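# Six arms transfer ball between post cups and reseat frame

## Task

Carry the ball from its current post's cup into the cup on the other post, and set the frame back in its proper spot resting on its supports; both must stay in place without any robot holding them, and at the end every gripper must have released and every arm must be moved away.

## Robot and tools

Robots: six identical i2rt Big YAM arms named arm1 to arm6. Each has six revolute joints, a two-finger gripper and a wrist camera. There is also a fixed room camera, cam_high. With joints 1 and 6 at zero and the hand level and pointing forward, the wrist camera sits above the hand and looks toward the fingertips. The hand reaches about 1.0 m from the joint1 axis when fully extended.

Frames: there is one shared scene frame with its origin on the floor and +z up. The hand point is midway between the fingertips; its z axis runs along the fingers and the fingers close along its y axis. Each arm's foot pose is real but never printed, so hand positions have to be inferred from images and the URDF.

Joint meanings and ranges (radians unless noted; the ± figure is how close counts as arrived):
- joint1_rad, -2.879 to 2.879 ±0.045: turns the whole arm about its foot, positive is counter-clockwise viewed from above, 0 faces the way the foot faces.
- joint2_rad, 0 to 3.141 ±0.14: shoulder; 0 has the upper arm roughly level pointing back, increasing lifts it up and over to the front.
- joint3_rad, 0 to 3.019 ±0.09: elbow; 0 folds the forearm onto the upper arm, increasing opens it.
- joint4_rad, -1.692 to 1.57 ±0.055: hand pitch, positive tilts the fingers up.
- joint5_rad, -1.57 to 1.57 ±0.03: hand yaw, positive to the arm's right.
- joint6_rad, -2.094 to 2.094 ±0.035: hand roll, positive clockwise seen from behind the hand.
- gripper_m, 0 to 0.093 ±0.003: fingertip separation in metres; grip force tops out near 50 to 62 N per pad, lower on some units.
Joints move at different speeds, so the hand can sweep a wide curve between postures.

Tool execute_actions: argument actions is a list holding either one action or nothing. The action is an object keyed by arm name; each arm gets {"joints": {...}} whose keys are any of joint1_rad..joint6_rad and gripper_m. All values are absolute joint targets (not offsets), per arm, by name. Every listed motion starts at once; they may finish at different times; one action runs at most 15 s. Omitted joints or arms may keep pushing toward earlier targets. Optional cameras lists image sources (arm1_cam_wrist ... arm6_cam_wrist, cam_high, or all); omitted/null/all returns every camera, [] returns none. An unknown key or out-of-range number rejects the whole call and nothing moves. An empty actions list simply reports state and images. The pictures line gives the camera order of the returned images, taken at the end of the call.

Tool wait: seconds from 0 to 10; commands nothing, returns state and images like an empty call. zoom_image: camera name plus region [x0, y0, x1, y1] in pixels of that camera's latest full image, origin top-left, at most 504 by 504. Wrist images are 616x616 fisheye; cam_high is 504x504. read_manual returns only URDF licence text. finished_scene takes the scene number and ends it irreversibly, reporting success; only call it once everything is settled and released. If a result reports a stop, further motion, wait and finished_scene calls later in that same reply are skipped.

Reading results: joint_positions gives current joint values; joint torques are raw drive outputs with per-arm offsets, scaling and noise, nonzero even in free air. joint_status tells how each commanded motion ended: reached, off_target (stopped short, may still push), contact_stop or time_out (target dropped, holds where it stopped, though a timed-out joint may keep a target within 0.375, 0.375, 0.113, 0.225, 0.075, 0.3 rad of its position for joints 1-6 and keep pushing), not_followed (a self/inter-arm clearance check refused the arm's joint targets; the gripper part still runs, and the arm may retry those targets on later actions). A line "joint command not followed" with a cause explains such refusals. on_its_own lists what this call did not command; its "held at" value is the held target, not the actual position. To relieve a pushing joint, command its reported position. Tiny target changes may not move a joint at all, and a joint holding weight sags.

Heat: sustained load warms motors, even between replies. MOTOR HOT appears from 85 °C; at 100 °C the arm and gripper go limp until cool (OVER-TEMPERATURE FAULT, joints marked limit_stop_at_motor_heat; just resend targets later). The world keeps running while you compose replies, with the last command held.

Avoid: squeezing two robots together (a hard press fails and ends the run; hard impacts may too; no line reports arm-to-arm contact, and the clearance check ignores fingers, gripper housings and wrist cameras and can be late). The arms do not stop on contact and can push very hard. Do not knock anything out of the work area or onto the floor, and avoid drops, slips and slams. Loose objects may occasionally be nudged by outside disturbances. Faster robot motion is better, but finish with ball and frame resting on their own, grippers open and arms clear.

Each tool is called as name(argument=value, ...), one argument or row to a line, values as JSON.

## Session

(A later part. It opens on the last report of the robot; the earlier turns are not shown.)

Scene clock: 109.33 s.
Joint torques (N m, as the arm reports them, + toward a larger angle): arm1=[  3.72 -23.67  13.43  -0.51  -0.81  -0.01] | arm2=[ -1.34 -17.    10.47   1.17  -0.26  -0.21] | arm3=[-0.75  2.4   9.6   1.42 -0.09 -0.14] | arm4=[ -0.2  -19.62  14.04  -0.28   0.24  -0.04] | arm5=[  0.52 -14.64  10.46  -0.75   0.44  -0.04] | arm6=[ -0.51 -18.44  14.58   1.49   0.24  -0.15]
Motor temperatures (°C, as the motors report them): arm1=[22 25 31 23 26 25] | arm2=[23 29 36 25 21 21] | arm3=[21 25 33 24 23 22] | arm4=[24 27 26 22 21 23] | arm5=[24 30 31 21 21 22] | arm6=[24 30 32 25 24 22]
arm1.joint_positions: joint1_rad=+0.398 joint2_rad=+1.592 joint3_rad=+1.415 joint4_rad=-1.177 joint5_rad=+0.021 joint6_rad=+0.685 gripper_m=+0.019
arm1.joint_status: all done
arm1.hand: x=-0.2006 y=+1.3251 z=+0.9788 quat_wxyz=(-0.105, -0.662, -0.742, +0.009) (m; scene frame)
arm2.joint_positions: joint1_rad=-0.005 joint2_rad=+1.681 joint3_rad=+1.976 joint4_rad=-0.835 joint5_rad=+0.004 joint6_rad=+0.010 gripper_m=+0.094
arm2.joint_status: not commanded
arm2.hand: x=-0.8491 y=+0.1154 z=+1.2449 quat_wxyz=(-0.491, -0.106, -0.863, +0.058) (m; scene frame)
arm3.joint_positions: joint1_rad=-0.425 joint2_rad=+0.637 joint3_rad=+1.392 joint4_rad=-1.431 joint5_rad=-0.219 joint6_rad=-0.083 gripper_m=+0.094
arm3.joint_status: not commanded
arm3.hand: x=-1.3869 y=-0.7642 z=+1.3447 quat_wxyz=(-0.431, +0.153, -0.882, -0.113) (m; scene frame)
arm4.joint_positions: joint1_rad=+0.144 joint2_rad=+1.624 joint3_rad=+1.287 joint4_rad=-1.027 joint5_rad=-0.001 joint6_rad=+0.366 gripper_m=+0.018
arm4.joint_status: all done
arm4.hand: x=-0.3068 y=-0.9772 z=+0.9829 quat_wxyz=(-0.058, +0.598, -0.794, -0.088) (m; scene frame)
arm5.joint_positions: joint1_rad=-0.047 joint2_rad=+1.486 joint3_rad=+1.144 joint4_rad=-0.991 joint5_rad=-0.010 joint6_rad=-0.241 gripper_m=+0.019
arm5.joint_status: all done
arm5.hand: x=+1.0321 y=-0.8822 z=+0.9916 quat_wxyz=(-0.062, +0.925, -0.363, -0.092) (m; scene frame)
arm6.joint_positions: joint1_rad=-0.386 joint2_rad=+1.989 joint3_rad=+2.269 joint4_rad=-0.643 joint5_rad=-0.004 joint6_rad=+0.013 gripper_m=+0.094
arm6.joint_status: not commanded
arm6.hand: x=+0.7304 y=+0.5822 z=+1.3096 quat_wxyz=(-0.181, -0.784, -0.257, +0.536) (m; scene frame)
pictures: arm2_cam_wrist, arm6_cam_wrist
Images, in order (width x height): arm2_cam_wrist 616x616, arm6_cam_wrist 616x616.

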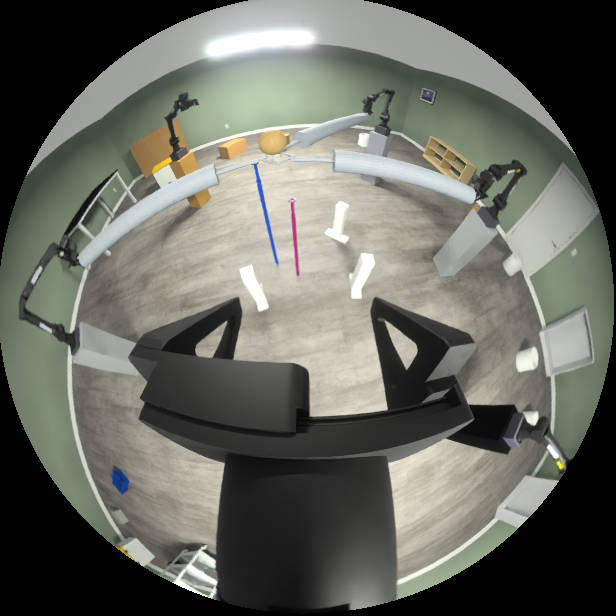

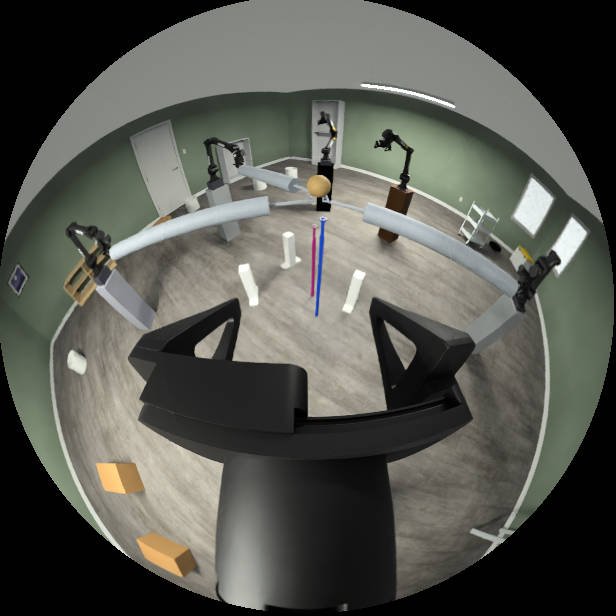

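execute_actions(
  actions=[
    {"arm1":{"joints":{"joint1_rad":0.528,"joint2_rad":1.54,"joint3_rad":1.535,"joint4_rad":-1.23,"joint6_rad":0.82}},"arm4":{"joints":{"joint1_rad":0.068,"joint2_rad":1.672,"joint3_rad":1.53,"joint4_rad":-1.105,"joint6_rad":0.278}},"arm5":{"joints":{"joint1_rad":-0.17,"joint2_rad":1.495,"joint3_rad":1.265,"joint4_rad":-1.045,"joint6_rad":-0.368}}},
  ],
  cameras=[],
)

execute_actions(
  actions=[
    {"arm1":{"joints":{"joint1_rad":0.643,"joint2_rad":1.57,"joint3_rad":1.585,"joint4_rad":-1.245,"joint6_rad":0.935}},"arm4":{"joints":{"joint1_rad":-0.007,"joint2_rad":1.787,"joint3_rad":1.693,"joint4_rad":-1.152,"joint6_rad":0.2}},"arm5":{"joints":{"joint1_rad":-0.285,"joint2_rad":1.546,"joint3_rad":1.34,"joint4_rad":-1.063,"joint6_rad":-0.488}}},
  ],
  cameras=[],
)

execute_actions(
  actions=[],
  cameras=["arm2_cam_wrist","arm6_cam_wrist"],
)

zoom_image(
  camera="arm2_cam_wrist",
  region=[215,110,315,210],
)

zoom_image(
  camera="arm6_cam_wrist",
  region=[265,150,365,250],
)

Scene clock: 120.50 s.
Joint torques (N m, as the arm reports them, + toward a larger angle): arm1=[  3.04 -22.4   14.11  -0.27  -0.85   0.01] | arm2=[ -1.93 -17.3   10.3    1.26  -0.22  -0.19] | arm3=[-0.78  2.42  9.62  1.42 -0.09 -0.14] | arm4=[ -0.04 -22.4   15.54  -0.01   0.25   0.  ] | arm5=[  0.88 -14.13  11.05  -0.27   0.53   0.02] | arm6=[ -0.55 -18.81  14.69   1.75   0.21  -0.16]
Motor temperatures (°C, as the motors report them): arm1=[22 25 34 23 26 25] | arm2=[23 29 37 25 21 21] | arm3=[21 25 33 24 23 22] | arm4=[24 28 30 22 21 23] | arm5=[24 30 33 21 22 22] | arm6=[24 30 32 25 24 22]
arm1.joint_positions: joint1_rad=+0.517 joint2_rad=+1.596 joint3_rad=+1.450 joint4_rad=-1.206 joint5_rad=+0.024 joint6_rad=+0.803 gripper_m=+0.019
arm1.joint_status: all done
arm1.hand: x=-0.1570 y=+1.3691 z=+0.9914 quat_wxyz=(-0.107, -0.661, -0.742, -0.003) (m; scene frame)
arm2.joint_positions: joint1_rad=-0.005 joint2_rad=+1.681 joint3_rad=+1.976 joint4_rad=-0.835 joint5_rad=+0.004 joint6_rad=+0.010 gripper_m=+0.094
arm2.joint_status: not commanded
arm2.hand: x=-0.8491 y=+0.1154 z=+1.2449 quat_wxyz=(-0.491, -0.106, -0.863, +0.058) (m; scene frame)
arm3.joint_positions: joint1_rad=-0.425 joint2_rad=+0.637 joint3_rad=+1.392 joint4_rad=-1.431 joint5_rad=-0.219 joint6_rad=-0.083 gripper_m=+0.094
arm3.joint_status: not commanded
arm3.hand: x=-1.3869 y=-0.7642 z=+1.3447 quat_wxyz=(-0.431, +0.153, -0.882, -0.113) (m; scene frame)
arm4.joint_positions: joint1_rad=+0.059 joint2_rad=+1.727 joint3_rad=+1.439 joint4_rad=-1.084 joint5_rad=-0.002 joint6_rad=+0.277 gripper_m=+0.018
arm4.joint_status: joint3_rad time_out (moved +0.152 of +0.243); the others done
arm4.on_its_own: joint3_rad reads +1.439 and still pushes toward +1.530 since a time_out
arm4.hand: x=-0.2623 y=-0.9334 z=+0.9902 quat_wxyz=(-0.063, +0.600, -0.794, -0.080) (m; scene frame)
arm5.joint_positions: joint1_rad=-0.173 joint2_rad=+1.508 joint3_rad=+1.212 joint4_rad=-1.024 joint5_rad=-0.011 joint6_rad=-0.372 gripper_m=+0.019
arm5.joint_status: all done
arm5.hand: x=+1.0762 y=-0.8371 z=+1.0082 quat_wxyz=(-0.079, +0.926, -0.360, -0.088) (m; scene frame)
arm6.joint_positions: joint1_rad=-0.386 joint2_rad=+1.989 joint3_rad=+2.269 joint4_rad=-0.643 joint5_rad=-0.004 joint6_rad=+0.013 gripper_m=+0.094
arm6.joint_status: not commanded
arm6.hand: x=+0.7304 y=+0.5822 z=+1.3096 quat_wxyz=(-0.181, -0.784, -0.257, +0.536) (m; scene frame)
pictures: none
No camera images: the call's "cameras" was empty. Leave "cameras" out to get every camera's image.

not run: a stop came earlier in this reply.

not run: a stop came earlier in this reply.

Region (215, 110, 315, 210) of arm2_cam_wrist's 616x616 image, scaled by 5.040, with more detail than that image has.

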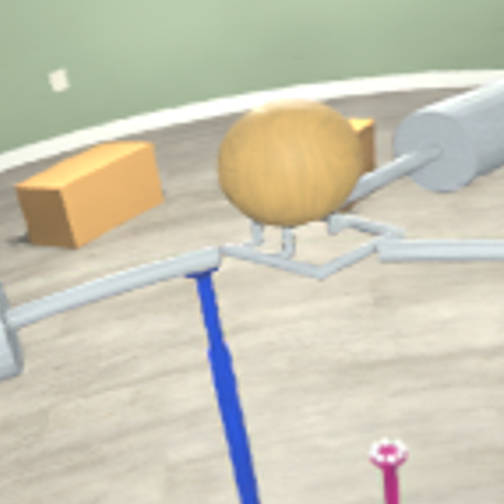

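Region (265, 150, 365, 250) of arm6_cam_wrist's 616x616 image, scaled by 5.040, with more detail than that image has.

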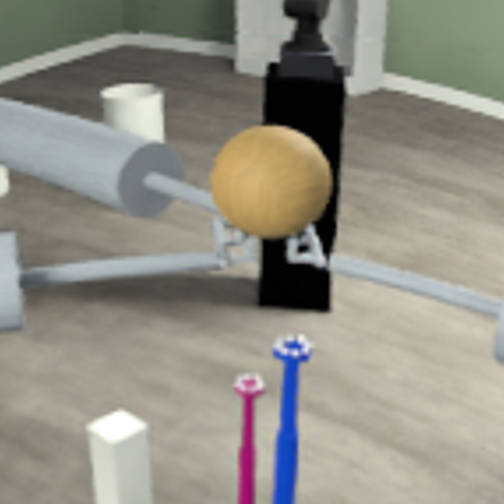

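execute_actions(
  actions=[
    {"arm1":{"joints":{"joint1_rad":0.643,"joint2_rad":1.55,"joint3_rad":1.57,"joint4_rad":-1.245,"joint6_rad":0.935}},"arm4":{"joints":{"joint1_rad":-0.005,"joint2_rad":1.77,"joint3_rad":1.70,"joint4_rad":-1.152,"joint6_rad":0.2}},"arm5":{"joints":{"joint1_rad":-0.285,"joint2_rad":1.56,"joint3_rad":1.335,"joint4_rad":-1.055,"joint6_rad":-0.488}}},
  ],
  cameras=["arm2_cam_wrist","arm6_cam_wrist"],
)

zoom_image(
  camera="arm2_cam_wrist",
  region=[215,110,315,210],
)

zoom_image(
  camera="arm6_cam_wrist",
  region=[265,150,365,250],
)

Scene clock: 127.30 s.
Joint torques (N m, as the arm reports them, + toward a larger angle): arm1=[  4.22 -23.45  14.24   0.33  -1.     0.11] | arm2=[ -1.52 -17.46  10.34   1.23  -0.23  -0.19] | arm3=[-0.76  2.4   9.61  1.41 -0.09 -0.14] | arm4=[ -0.16 -24.81  16.5    0.12   0.3   -0.04] | arm5=[  0.29 -15.44  10.51  -0.09   0.64  -0.01] | arm6=[ -0.42 -17.92  14.59   1.74   0.25  -0.17]
Motor temperatures (°C, as the motors report them): arm1=[22 26 35 23 26 25] | arm2=[23 29 37 25 21 21] | arm3=[21 25 33 24 23 22] | arm4=[24 28 32 22 21 23] | arm5=[24 30 34 21 22 22] | arm6=[24 30 33 25 24 22]
arm1.joint_positions: joint1_rad=+0.624 joint2_rad=+1.608 joint3_rad=+1.484 joint4_rad=-1.229 joint5_rad=+0.027 joint6_rad=+0.909 gripper_m=+0.019
arm1.joint_status: all done
arm1.hand: x=-0.1203 y=+1.4125 z=+0.9990 quat_wxyz=(-0.107, -0.661, -0.742, -0.013) (m; scene frame)
arm2.joint_positions: joint1_rad=-0.005 joint2_rad=+1.681 joint3_rad=+1.976 joint4_rad=-0.835 joint5_rad=+0.004 joint6_rad=+0.010 gripper_m=+0.094
arm2.joint_status: not commanded
arm2.hand: x=-0.8491 y=+0.1154 z=+1.2449 quat_wxyz=(-0.491, -0.106, -0.863, +0.058) (m; scene frame)
arm3.joint_positions: joint1_rad=-0.425 joint2_rad=+0.637 joint3_rad=+1.392 joint4_rad=-1.431 joint5_rad=-0.219 joint6_rad=-0.083 gripper_m=+0.094
arm3.joint_status: not commanded
arm3.hand: x=-1.3869 y=-0.7642 z=+1.3447 quat_wxyz=(-0.431, +0.153, -0.882, -0.113) (m; scene frame)
arm4.joint_positions: joint1_rad=-0.012 joint2_rad=+1.830 joint3_rad=+1.597 joint4_rad=-1.134 joint5_rad=-0.003 joint6_rad=+0.204 gripper_m=+0.018
arm4.joint_status: joint3_rad time_out (moved +0.159 of +0.261); the others done
arm4.on_its_own: joint3_rad reads +1.597 and still pushes toward +1.700 since a time_out
arm4.hand: x=-0.2200 y=-0.8913 z=+0.9967 quat_wxyz=(-0.070, +0.601, -0.793, -0.079) (m; scene frame)
arm5.joint_positions: joint1_rad=-0.287 joint2_rad=+1.582 joint3_rad=+1.289 joint4_rad=-1.036 joint5_rad=-0.015 joint6_rad=-0.488 gripper_m=+0.019
arm5.joint_status: all done
arm5.hand: x=+1.1182 y=-0.7908 z=+1.0044 quat_wxyz=(-0.084, +0.927, -0.358, -0.077) (m; scene frame)
arm6.joint_positions: joint1_rad=-0.386 joint2_rad=+1.989 joint3_rad=+2.269 joint4_rad=-0.643 joint5_rad=-0.004 joint6_rad=+0.013 gripper_m=+0.094
arm6.joint_status: not commanded
arm6.hand: x=+0.7304 y=+0.5822 z=+1.3096 quat_wxyz=(-0.181, -0.784, -0.257, +0.536) (m; scene frame)
pictures: arm2_cam_wrist, arm6_cam_wrist
Images, in order (width x height): arm2_cam_wrist 616x616, arm6_cam_wrist 616x616.

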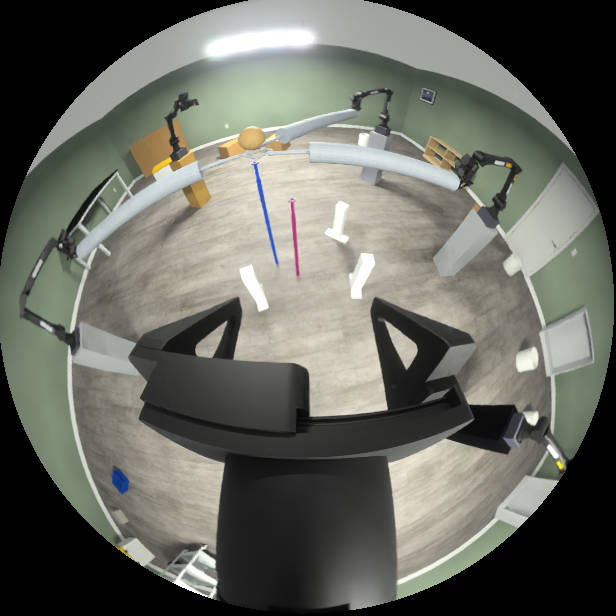

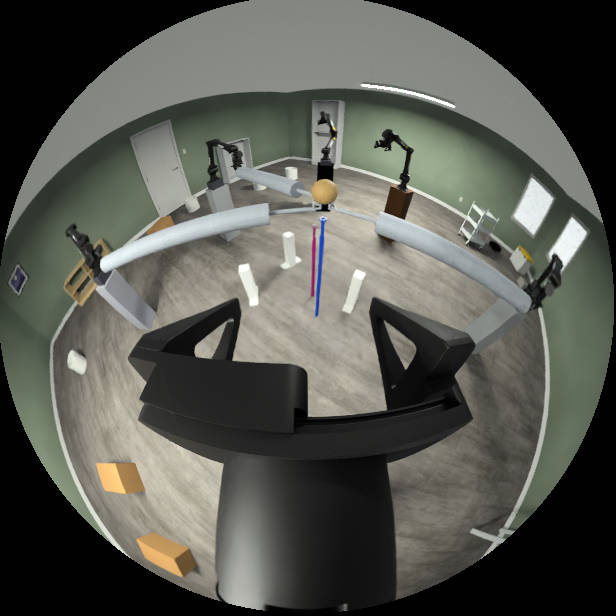

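Region (215, 110, 315, 210) of arm2_cam_wrist's 616x616 image, scaled by 5.040, with more detail than that image has.

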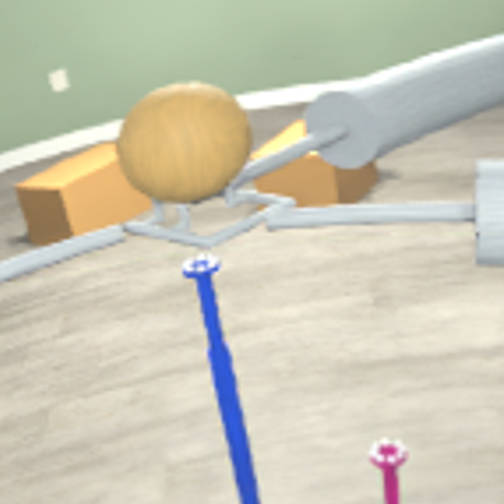

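Region (265, 150, 365, 250) of arm6_cam_wrist's 616x616 image, scaled by 5.040, with more detail than that image has.

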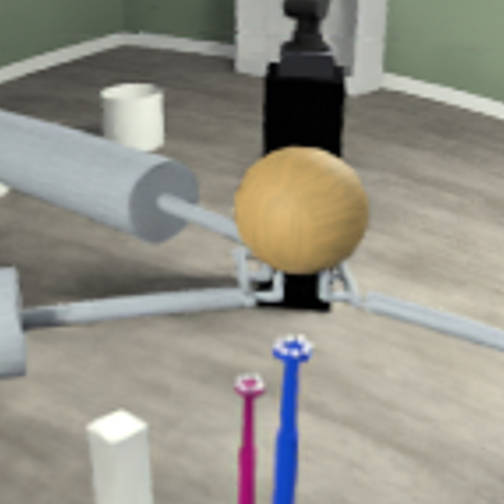

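execute_actions(
  actions=[
    {"arm1":{"joints":{"joint1_rad":0.65,"joint2_rad":1.567,"joint3_rad":1.48,"joint4_rad":-1.125}},"arm4":{"joints":{"joint1_rad":-0.01,"joint2_rad":1.80,"joint3_rad":1.625,"joint4_rad":-1.035}},"arm5":{"joints":{"joint1_rad":-0.292,"joint2_rad":1.6,"joint3_rad":1.26,"joint4_rad":-0.93}}},
  ],
  cameras=["arm2_cam_wrist","arm6_cam_wrist"],
)

zoom_image(
  camera="arm2_cam_wrist",
  region=[215,110,315,210],
)

zoom_image(
  camera="arm6_cam_wrist",
  region=[265,150,365,250],
)

Scene clock: 135.27 s.
Joint torques (N m, as the arm reports them, + toward a larger angle): arm1=[  3.63 -22.64  11.5    3.02  -0.41   0.01] | arm2=[ -1.19 -17.23  10.28   1.28  -0.22  -0.18] | arm3=[-0.73  2.4   9.61  1.41 -0.09 -0.14] | arm4=[ -0.42 -24.87  11.92   2.73   0.42  -0.07] | arm5=[ -0.27 -15.25   7.69   1.57   0.51   0.01] | arm6=[ -0.65 -18.39  14.67   1.46   0.23  -0.18]
Motor temperatures (°C, as the motors report them): arm1=[22 26 36 23 26 25] | arm2=[23 29 37 25 21 21] | arm3=[21 25 33 24 23 22] | arm4=[24 29 34 22 21 23] | arm5=[24 30 35 21 22 22] | arm6=[24 30 33 25 24 22]
arm1.joint_positions: joint1_rad=+0.638 joint2_rad=+1.625 joint3_rad=+1.432 joint4_rad=-1.161 joint5_rad=+0.013 joint6_rad=+0.923 gripper_m=+0.019
arm1.joint_status: all done
arm1.hand: x=-0.1134 y=+1.4203 z=+0.9720 quat_wxyz=(-0.105, -0.661, -0.743, -0.021) (m; scene frame)
arm2.joint_positions: joint1_rad=-0.005 joint2_rad=+1.681 joint3_rad=+1.976 joint4_rad=-0.835 joint5_rad=+0.004 joint6_rad=+0.010 gripper_m=+0.094
arm2.joint_status: not commanded
arm2.hand: x=-0.8491 y=+0.1154 z=+1.2449 quat_wxyz=(-0.491, -0.106, -0.863, +0.058) (m; scene frame)
arm3.joint_positions: joint1_rad=-0.425 joint2_rad=+0.637 joint3_rad=+1.392 joint4_rad=-1.431 joint5_rad=-0.219 joint6_rad=-0.083 gripper_m=+0.094
arm3.joint_status: not commanded
arm3.hand: x=-1.3869 y=-0.7642 z=+1.3447 quat_wxyz=(-0.431, +0.153, -0.882, -0.113) (m; scene frame)
arm4.joint_positions: joint1_rad=-0.012 joint2_rad=+1.856 joint3_rad=+1.585 joint4_rad=-1.077 joint5_rad=-0.005 joint6_rad=+0.207 gripper_m=+0.018
arm4.joint_status: all done
arm4.hand: x=-0.2196 y=-0.8814 z=+0.9793 quat_wxyz=(-0.075, +0.599, -0.793, -0.087) (m; scene frame)
arm5.joint_positions: joint1_rad=-0.288 joint2_rad=+1.620 joint3_rad=+1.249 joint4_rad=-0.957 joint5_rad=-0.010 joint6_rad=-0.488 gripper_m=+0.019
arm5.joint_status: all done
arm5.hand: x=+1.1184 y=-0.7858 z=+0.9733 quat_wxyz=(-0.086, +0.926, -0.359, -0.075) (m; scene frame)
arm6.joint_positions: joint1_rad=-0.386 joint2_rad=+1.989 joint3_rad=+2.269 joint4_rad=-0.643 joint5_rad=-0.004 joint6_rad=+0.013 gripper_m=+0.094
arm6.joint_status: not commanded
arm6.hand: x=+0.7304 y=+0.5822 z=+1.3096 quat_wxyz=(-0.181, -0.784, -0.257, +0.536) (m; scene frame)
pictures: arm2_cam_wrist, arm6_cam_wrist
Images, in order (width x height): arm2_cam_wrist 616x616, arm6_cam_wrist 616x616.

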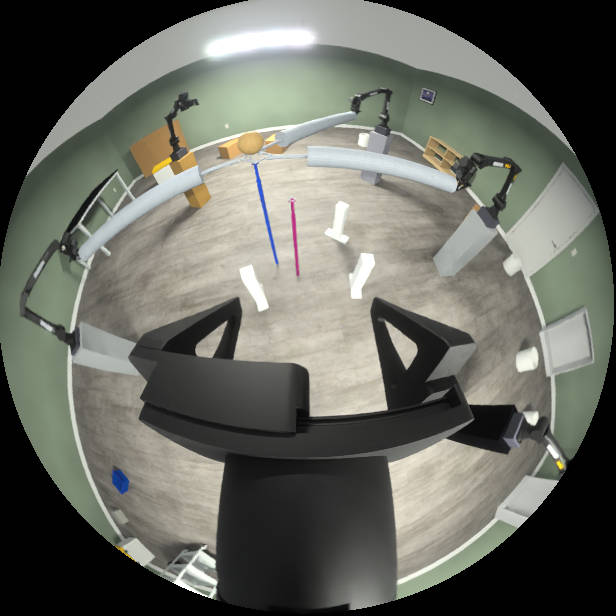

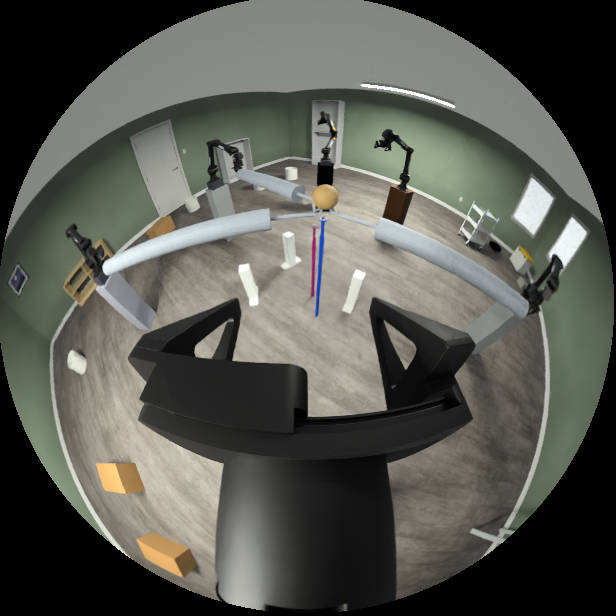

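Region (215, 110, 315, 210) of arm2_cam_wrist's 616x616 image, scaled by 5.040, with more detail than that image has.

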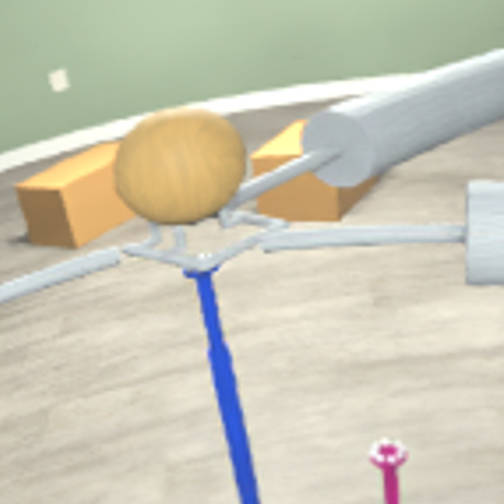

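Region (265, 150, 365, 250) of arm6_cam_wrist's 616x616 image, scaled by 5.040, with more detail than that image has.

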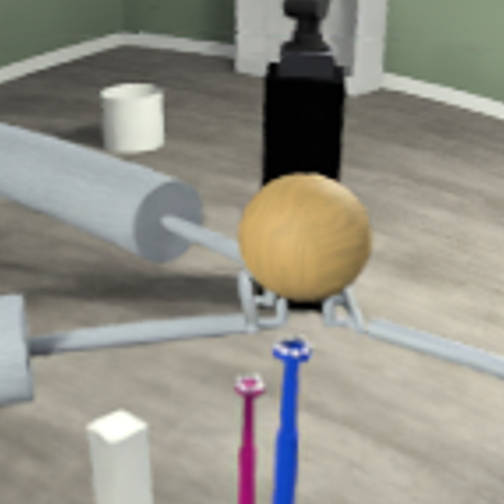

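execute_actions(
  actions=[
    {"arm1":{"joints":{"joint1_rad":0.632,"joint2_rad":1.582,"joint3_rad":1.435,"joint4_rad":-1.075}},"arm4":{"joints":{"joint2_rad":1.808,"joint3_rad":1.56,"joint4_rad":-0.975}},"arm5":{"joints":{"joint1_rad":-0.285,"joint2_rad":1.613,"joint3_rad":1.202,"joint4_rad":-0.868}}},
  ],
  cameras=["arm2_cam_wrist","arm6_cam_wrist"],
)

zoom_image(
  camera="arm2_cam_wrist",
  region=[215,110,315,210],
)

zoom_image(
  camera="arm6_cam_wrist",
  region=[265,150,365,250],
)

Scene clock: 140.57 s.
Joint torques (N m, as the arm reports them, + toward a larger angle): arm1=[  1.76 -23.72  10.89   2.31  -0.46  -0.02] | arm2=[ -1.81 -17.08  10.36   1.24  -0.27  -0.19] | arm3=[-0.71  2.42  9.61  1.41 -0.09 -0.14] | arm4=[ -0.31 -24.45  11.39   2.21   0.37  -0.06] | arm5=[  0.51 -15.08   7.3    1.37   0.54  -0.06] | arm6=[ -0.53 -18.58  14.77   1.47   0.17  -0.19]
Motor temperatures (°C, as the motors report them): arm1=[22 26 36 23 26 25] | arm2=[23 29 37 25 21 21] | arm3=[21 25 33 24 23 22] | arm4=[24 29 33 22 21 23] | arm5=[24 30 34 21 22 22] | arm6=[24 30 33 25 24 22]
arm1.joint_positions: joint1_rad=+0.631 joint2_rad=+1.640 joint3_rad=+1.394 joint4_rad=-1.101 joint5_rad=+0.013 joint6_rad=+0.923 gripper_m=+0.019
arm1.joint_status: all done
arm1.hand: x=-0.1127 y=+1.4160 z=+0.9507 quat_wxyz=(-0.108, -0.663, -0.741, -0.021) (m; scene frame)
arm2.joint_positions: joint1_rad=-0.005 joint2_rad=+1.681 joint3_rad=+1.976 joint4_rad=-0.835 joint5_rad=+0.004 joint6_rad=+0.010 gripper_m=+0.094
arm2.joint_status: not commanded
arm2.hand: x=-0.8491 y=+0.1154 z=+1.2449 quat_wxyz=(-0.491, -0.106, -0.863, +0.058) (m; scene frame)
arm3.joint_positions: joint1_rad=-0.425 joint2_rad=+0.637 joint3_rad=+1.392 joint4_rad=-1.431 joint5_rad=-0.219 joint6_rad=-0.083 gripper_m=+0.094
arm3.joint_status: not commanded
arm3.hand: x=-1.3869 y=-0.7642 z=+1.3447 quat_wxyz=(-0.431, +0.153, -0.882, -0.113) (m; scene frame)
arm4.joint_positions: joint1_rad=-0.012 joint2_rad=+1.863 joint3_rad=+1.526 joint4_rad=-1.006 joint5_rad=-0.005 joint6_rad=+0.208 gripper_m=+0.018
arm4.joint_status: all done
arm4.hand: x=-0.2196 y=-0.8851 z=+0.9545 quat_wxyz=(-0.077, +0.598, -0.793, -0.088) (m; scene frame)
arm5.joint_positions: joint1_rad=-0.286 joint2_rad=+1.628 joint3_rad=+1.196 joint4_rad=-0.887 joint5_rad=-0.011 joint6_rad=-0.487 gripper_m=+0.019
arm5.joint_status: all done
arm5.hand: x=+1.1186 y=-0.7904 z=+0.9516 quat_wxyz=(-0.089, +0.926, -0.358, -0.079) (m; scene frame)
arm6.joint_positions: joint1_rad=-0.386 joint2_rad=+1.989 joint3_rad=+2.269 joint4_rad=-0.643 joint5_rad=-0.004 joint6_rad=+0.013 gripper_m=+0.094
arm6.joint_status: not commanded
arm6.hand: x=+0.7304 y=+0.5822 z=+1.3096 quat_wxyz=(-0.181, -0.784, -0.257, +0.536) (m; scene frame)
pictures: arm2_cam_wrist, arm6_cam_wrist
Images, in order (width x height): arm2_cam_wrist 616x616, arm6_cam_wrist 616x616.

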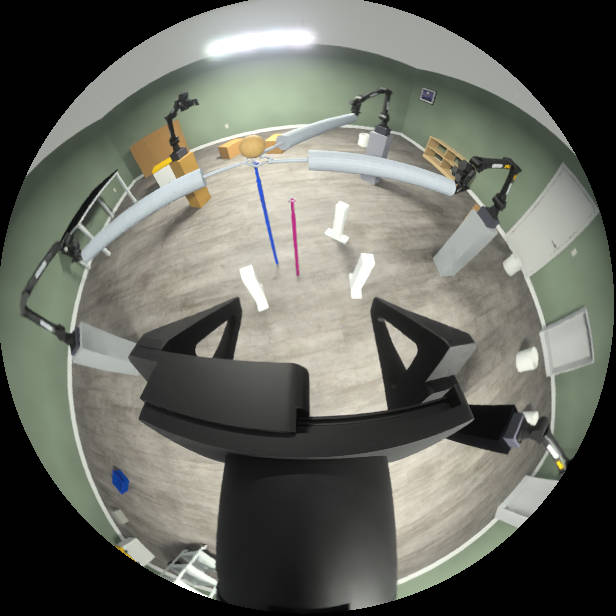

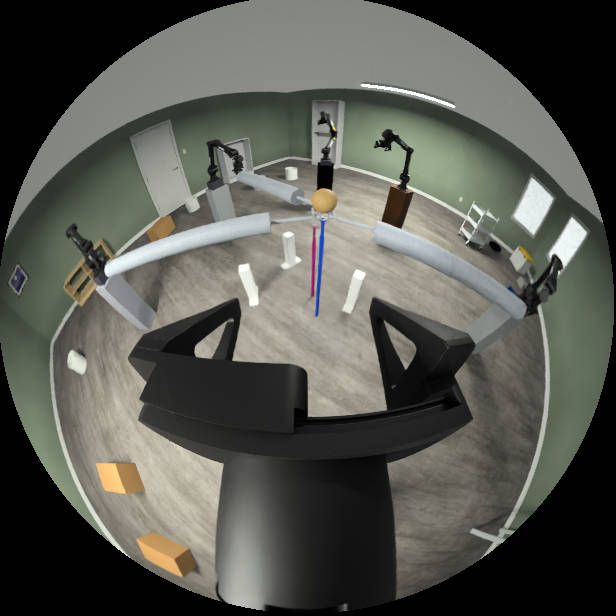

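Region (215, 110, 315, 210) of arm2_cam_wrist's 616x616 image, scaled by 5.040, with more detail than that image has.

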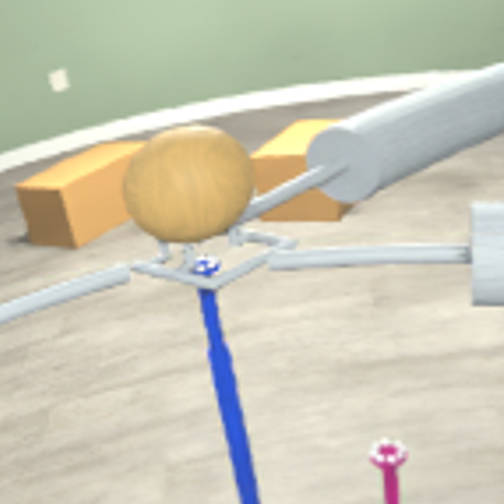

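Region (265, 150, 365, 250) of arm6_cam_wrist's 616x616 image, scaled by 5.040, with more detail than that image has.

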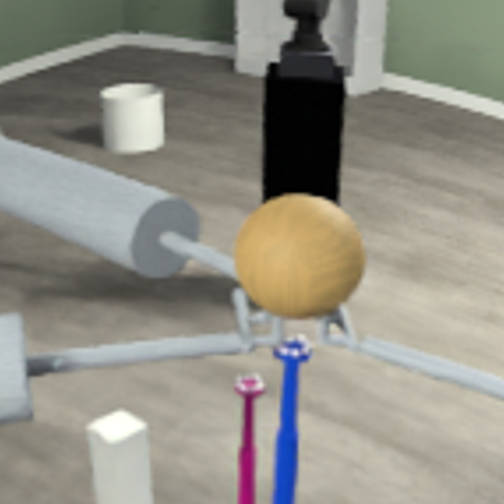

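execute_actions(
  actions=[
    {"arm1":{"joints":{"joint2_rad":1.604,"joint3_rad":1.381,"joint4_rad":-1.0}},"arm4":{"joints":{"joint2_rad":1.836,"joint3_rad":1.516,"joint4_rad":-0.906}},"arm5":{"joints":{"joint2_rad":1.649,"joint3_rad":1.158,"joint4_rad":-0.792}}},
  ],
  cameras=["arm2_cam_wrist","arm6_cam_wrist"],
)

zoom_image(
  camera="arm2_cam_wrist",
  region=[215,110,315,210],
)

zoom_image(
  camera="arm6_cam_wrist",
  region=[265,150,365,250],
)

Scene clock: 145.27 s.
Joint torques (N m, as the arm reports them, + toward a larger angle): arm1=[  3.07 -24.26  10.7    2.12  -0.37  -0.01] | arm2=[ -1.2  -17.15  10.38   1.21  -0.24  -0.19] | arm3=[-0.76  2.41  9.62  1.41 -0.09 -0.14] | arm4=[ -0.4  -24.86  10.85   2.01   0.37  -0.06] | arm5=[ -0.22 -15.82   6.78   0.99   0.52  -0.07] | arm6=[ -0.78 -18.77  14.81   1.63   0.27  -0.13]
Motor temperatures (°C, as the motors report them): arm1=[22 26 35 23 26 25] | arm2=[23 29 37 25 21 21] | arm3=[21 25 33 24 23 22] | arm4=[24 29 33 22 21 23] | arm5=[24 30 34 21 22 22] | arm6=[24 30 33 25 24 22]
arm1.joint_positions: joint1_rad=+0.631 joint2_rad=+1.663 joint3_rad=+1.341 joint4_rad=-1.025 joint5_rad=+0.011 joint6_rad=+0.923 gripper_m=+0.019
arm1.joint_status: all done
arm1.hand: x=-0.1121 y=+1.4163 z=+0.9204 quat_wxyz=(-0.108, -0.663, -0.740, -0.022) (m; scene frame)
arm2.joint_positions: joint1_rad=-0.005 joint2_rad=+1.681 joint3_rad=+1.976 joint4_rad=-0.835 joint5_rad=+0.004 joint6_rad=+0.010 gripper_m=+0.094
arm2.joint_status: not commanded
arm2.hand: x=-0.8491 y=+0.1154 z=+1.2449 quat_wxyz=(-0.491, -0.106, -0.863, +0.058) (m; scene frame)
arm3.joint_positions: joint1_rad=-0.425 joint2_rad=+0.637 joint3_rad=+1.392 joint4_rad=-1.431 joint5_rad=-0.219 joint6_rad=-0.083 gripper_m=+0.094
arm3.joint_status: not commanded
arm3.hand: x=-1.3869 y=-0.7642 z=+1.3447 quat_wxyz=(-0.431, +0.153, -0.882, -0.113) (m; scene frame)
arm4.joint_positions: joint1_rad=-0.012 joint2_rad=+1.892 joint3_rad=+1.486 joint4_rad=-0.933 joint5_rad=-0.004 joint6_rad=+0.208 gripper_m=+0.018
arm4.joint_status: all done
arm4.hand: x=-0.2193 y=-0.8838 z=+0.9245 quat_wxyz=(-0.078, +0.598, -0.793, -0.090) (m; scene frame)
arm5.joint_positions: joint1_rad=-0.286 joint2_rad=+1.669 joint3_rad=+1.154 joint4_rad=-0.807 joint5_rad=-0.012 joint6_rad=-0.486 gripper_m=+0.019
arm5.joint_status: all done
arm5.hand: x=+1.1189 y=-0.7906 z=+0.9193 quat_wxyz=(-0.088, +0.926, -0.359, -0.078) (m; scene frame)
arm6.joint_positions: joint1_rad=-0.386 joint2_rad=+1.989 joint3_rad=+2.269 joint4_rad=-0.643 joint5_rad=-0.004 joint6_rad=+0.013 gripper_m=+0.094
arm6.joint_status: not commanded
arm6.hand: x=+0.7304 y=+0.5822 z=+1.3096 quat_wxyz=(-0.181, -0.784, -0.257, +0.536) (m; scene frame)
pictures: arm2_cam_wrist, arm6_cam_wrist
Images, in order (width x height): arm2_cam_wrist 616x616, arm6_cam_wrist 616x616.

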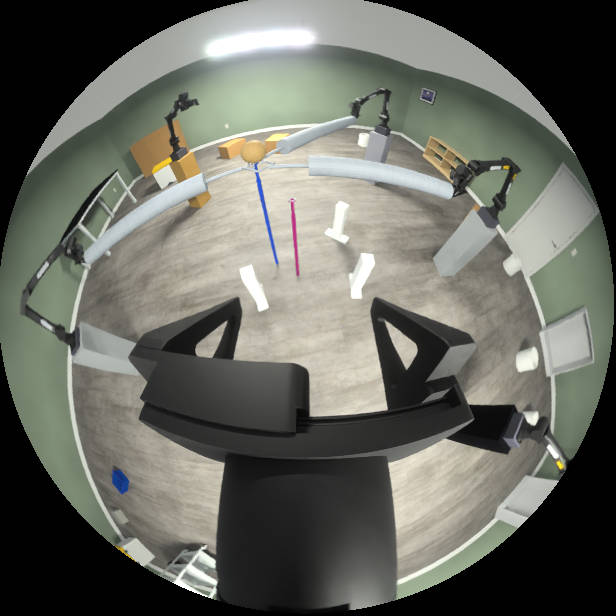

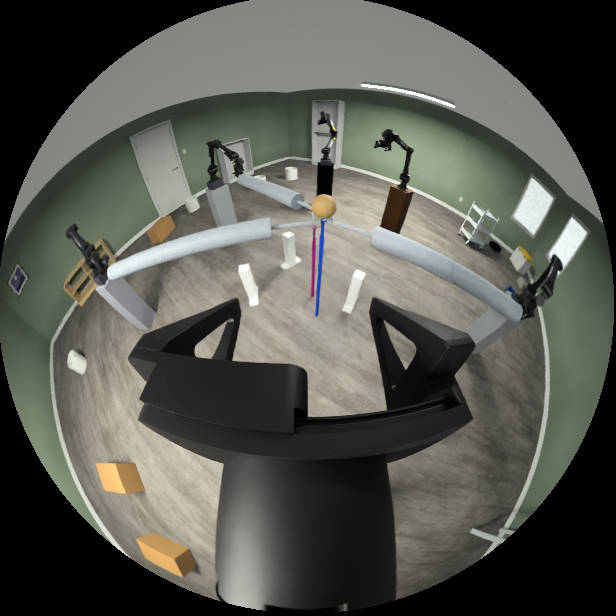

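Region (215, 110, 315, 210) of arm2_cam_wrist's 616x616 image, scaled by 5.040, with more detail than that image has.

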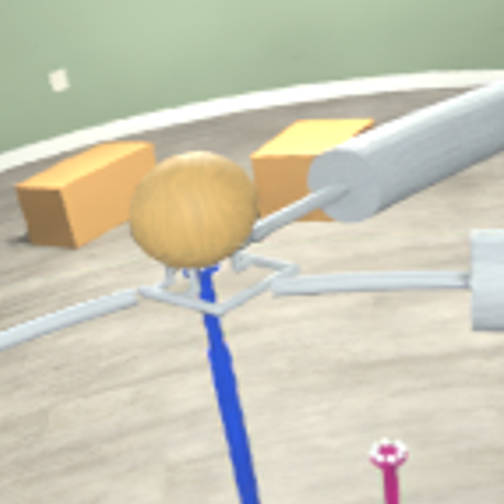

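Region (265, 150, 365, 250) of arm6_cam_wrist's 616x616 image, scaled by 5.040, with more detail than that image has.

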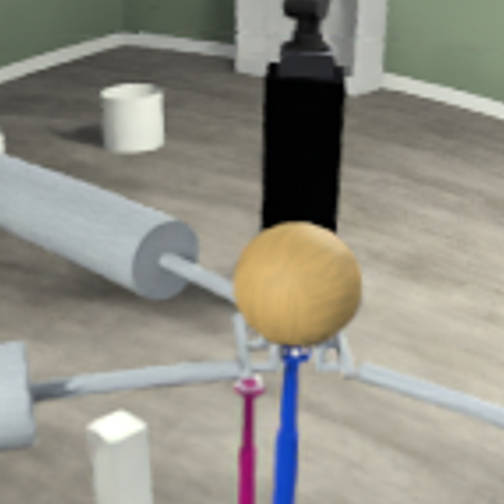

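execute_actions(
  actions=[
    {"arm1":{"joints":{"joint2_rad":1.653,"joint3_rad":1.304,"joint4_rad":-0.875}},"arm4":{"joints":{"joint2_rad":1.893,"joint3_rad":1.458,"joint4_rad":-0.793}},"arm5":{"joints":{"joint2_rad":1.722,"joint3_rad":1.101,"joint4_rad":-0.663}}},
  ],
  cameras=["arm2_cam_wrist","arm6_cam_wrist"],
)

zoom_image(
  camera="arm2_cam_wrist",
  region=[215,110,315,210],
)

zoom_image(
  camera="arm6_cam_wrist",
  region=[265,170,365,270],
)

Scene clock: 153.43 s.
Joint torques (N m, as the arm reports them, + toward a larger angle): arm1=[  2.12 -24.04  10.08   2.15  -0.36  -0.04] | arm2=[ -1.45 -17.07  10.32   0.99  -0.22  -0.21] | arm3=[-0.73  2.39  9.62  1.41 -0.09 -0.14] | arm4=[ -0.42 -24.56  10.13   2.14   0.36  -0.09] | arm5=[  0.64 -16.27   6.08   1.02   0.59  -0.04] | arm6=[ -0.66 -19.28  14.76   1.45   0.24  -0.18]
Motor temperatures (°C, as the motors report them): arm1=[22 26 35 23 26 25] | arm2=[23 29 37 25 21 21] | arm3=[21 25 33 24 23 22] | arm4=[24 29 32 22 21 23] | arm5=[24 30 33 21 22 22] | arm6=[24 30 33 25 24 22]
arm1.joint_positions: joint1_rad=+0.631 joint2_rad=+1.704 joint3_rad=+1.270 joint4_rad=-0.904 joint5_rad=+0.010 joint6_rad=+0.923 gripper_m=+0.019
arm1.joint_status: all done
arm1.hand: x=-0.1103 y=+1.4163 z=+0.8771 quat_wxyz=(-0.113, -0.663, -0.740, -0.024) (m; scene frame)
arm2.joint_positions: joint1_rad=-0.005 joint2_rad=+1.681 joint3_rad=+1.976 joint4_rad=-0.835 joint5_rad=+0.004 joint6_rad=+0.010 gripper_m=+0.094
arm2.joint_status: not commanded
arm2.hand: x=-0.8491 y=+0.1154 z=+1.2449 quat_wxyz=(-0.491, -0.106, -0.863, +0.058) (m; scene frame)
arm3.joint_positions: joint1_rad=-0.425 joint2_rad=+0.637 joint3_rad=+1.392 joint4_rad=-1.431 joint5_rad=-0.219 joint6_rad=-0.083 gripper_m=+0.094
arm3.joint_status: not commanded
arm3.hand: x=-1.3869 y=-0.7642 z=+1.3447 quat_wxyz=(-0.431, +0.153, -0.882, -0.113) (m; scene frame)
arm4.joint_positions: joint1_rad=-0.012 joint2_rad=+1.943 joint3_rad=+1.433 joint4_rad=-0.822 joint5_rad=-0.004 joint6_rad=+0.208 gripper_m=+0.018
arm4.joint_status: all done
arm4.hand: x=-0.2190 y=-0.8825 z=+0.8795 quat_wxyz=(-0.081, +0.598, -0.792, -0.092) (m; scene frame)
arm5.joint_positions: joint1_rad=-0.285 joint2_rad=+1.742 joint3_rad=+1.098 joint4_rad=-0.678 joint5_rad=-0.013 joint6_rad=-0.485 gripper_m=+0.019
arm5.joint_status: all done
arm5.hand: x=+1.1193 y=-0.7914 z=+0.8696 quat_wxyz=(-0.087, +0.926, -0.359, -0.078) (m; scene frame)
arm6.joint_positions: joint1_rad=-0.386 joint2_rad=+1.989 joint3_rad=+2.269 joint4_rad=-0.643 joint5_rad=-0.004 joint6_rad=+0.013 gripper_m=+0.094
arm6.joint_status: not commanded
arm6.hand: x=+0.7304 y=+0.5822 z=+1.3096 quat_wxyz=(-0.181, -0.784, -0.257, +0.536) (m; scene frame)
pictures: arm2_cam_wrist, arm6_cam_wrist
Images, in order (width x height): arm2_cam_wrist 616x616, arm6_cam_wrist 616x616.

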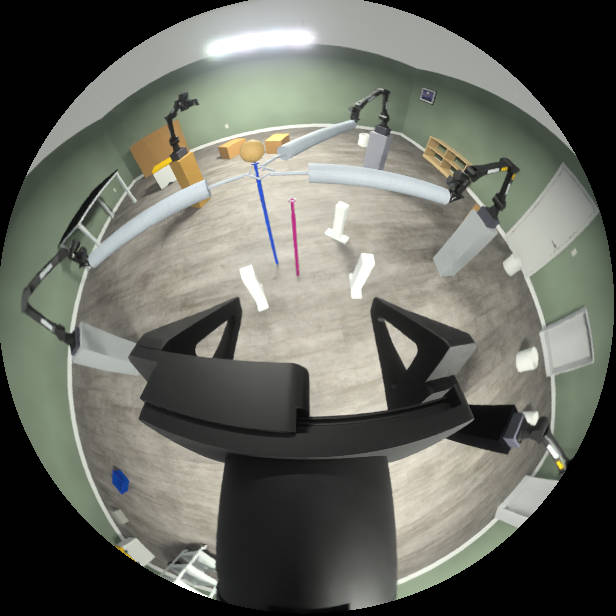

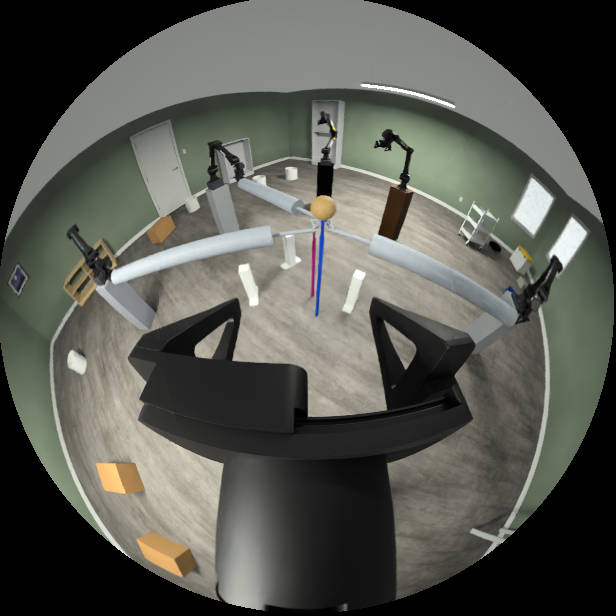

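Region (215, 110, 315, 210) of arm2_cam_wrist's 616x616 image, scaled by 5.040, with more detail than that image has.

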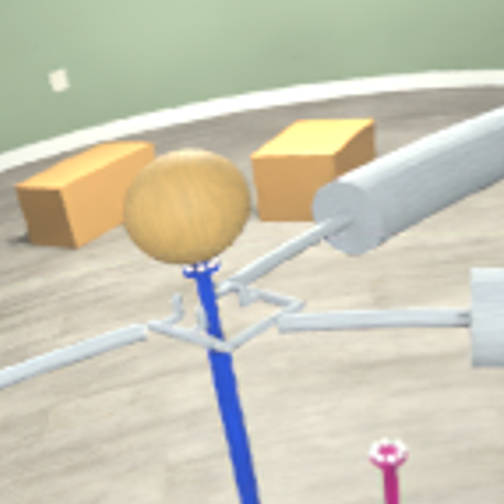

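Region (265, 170, 365, 270) of arm6_cam_wrist's 616x616 image, scaled by 5.040, with more detail than that image has.

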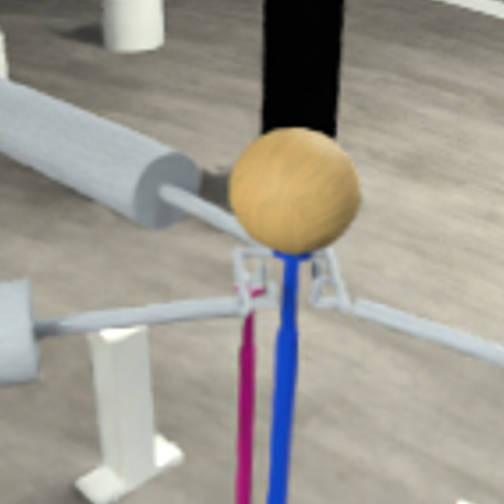

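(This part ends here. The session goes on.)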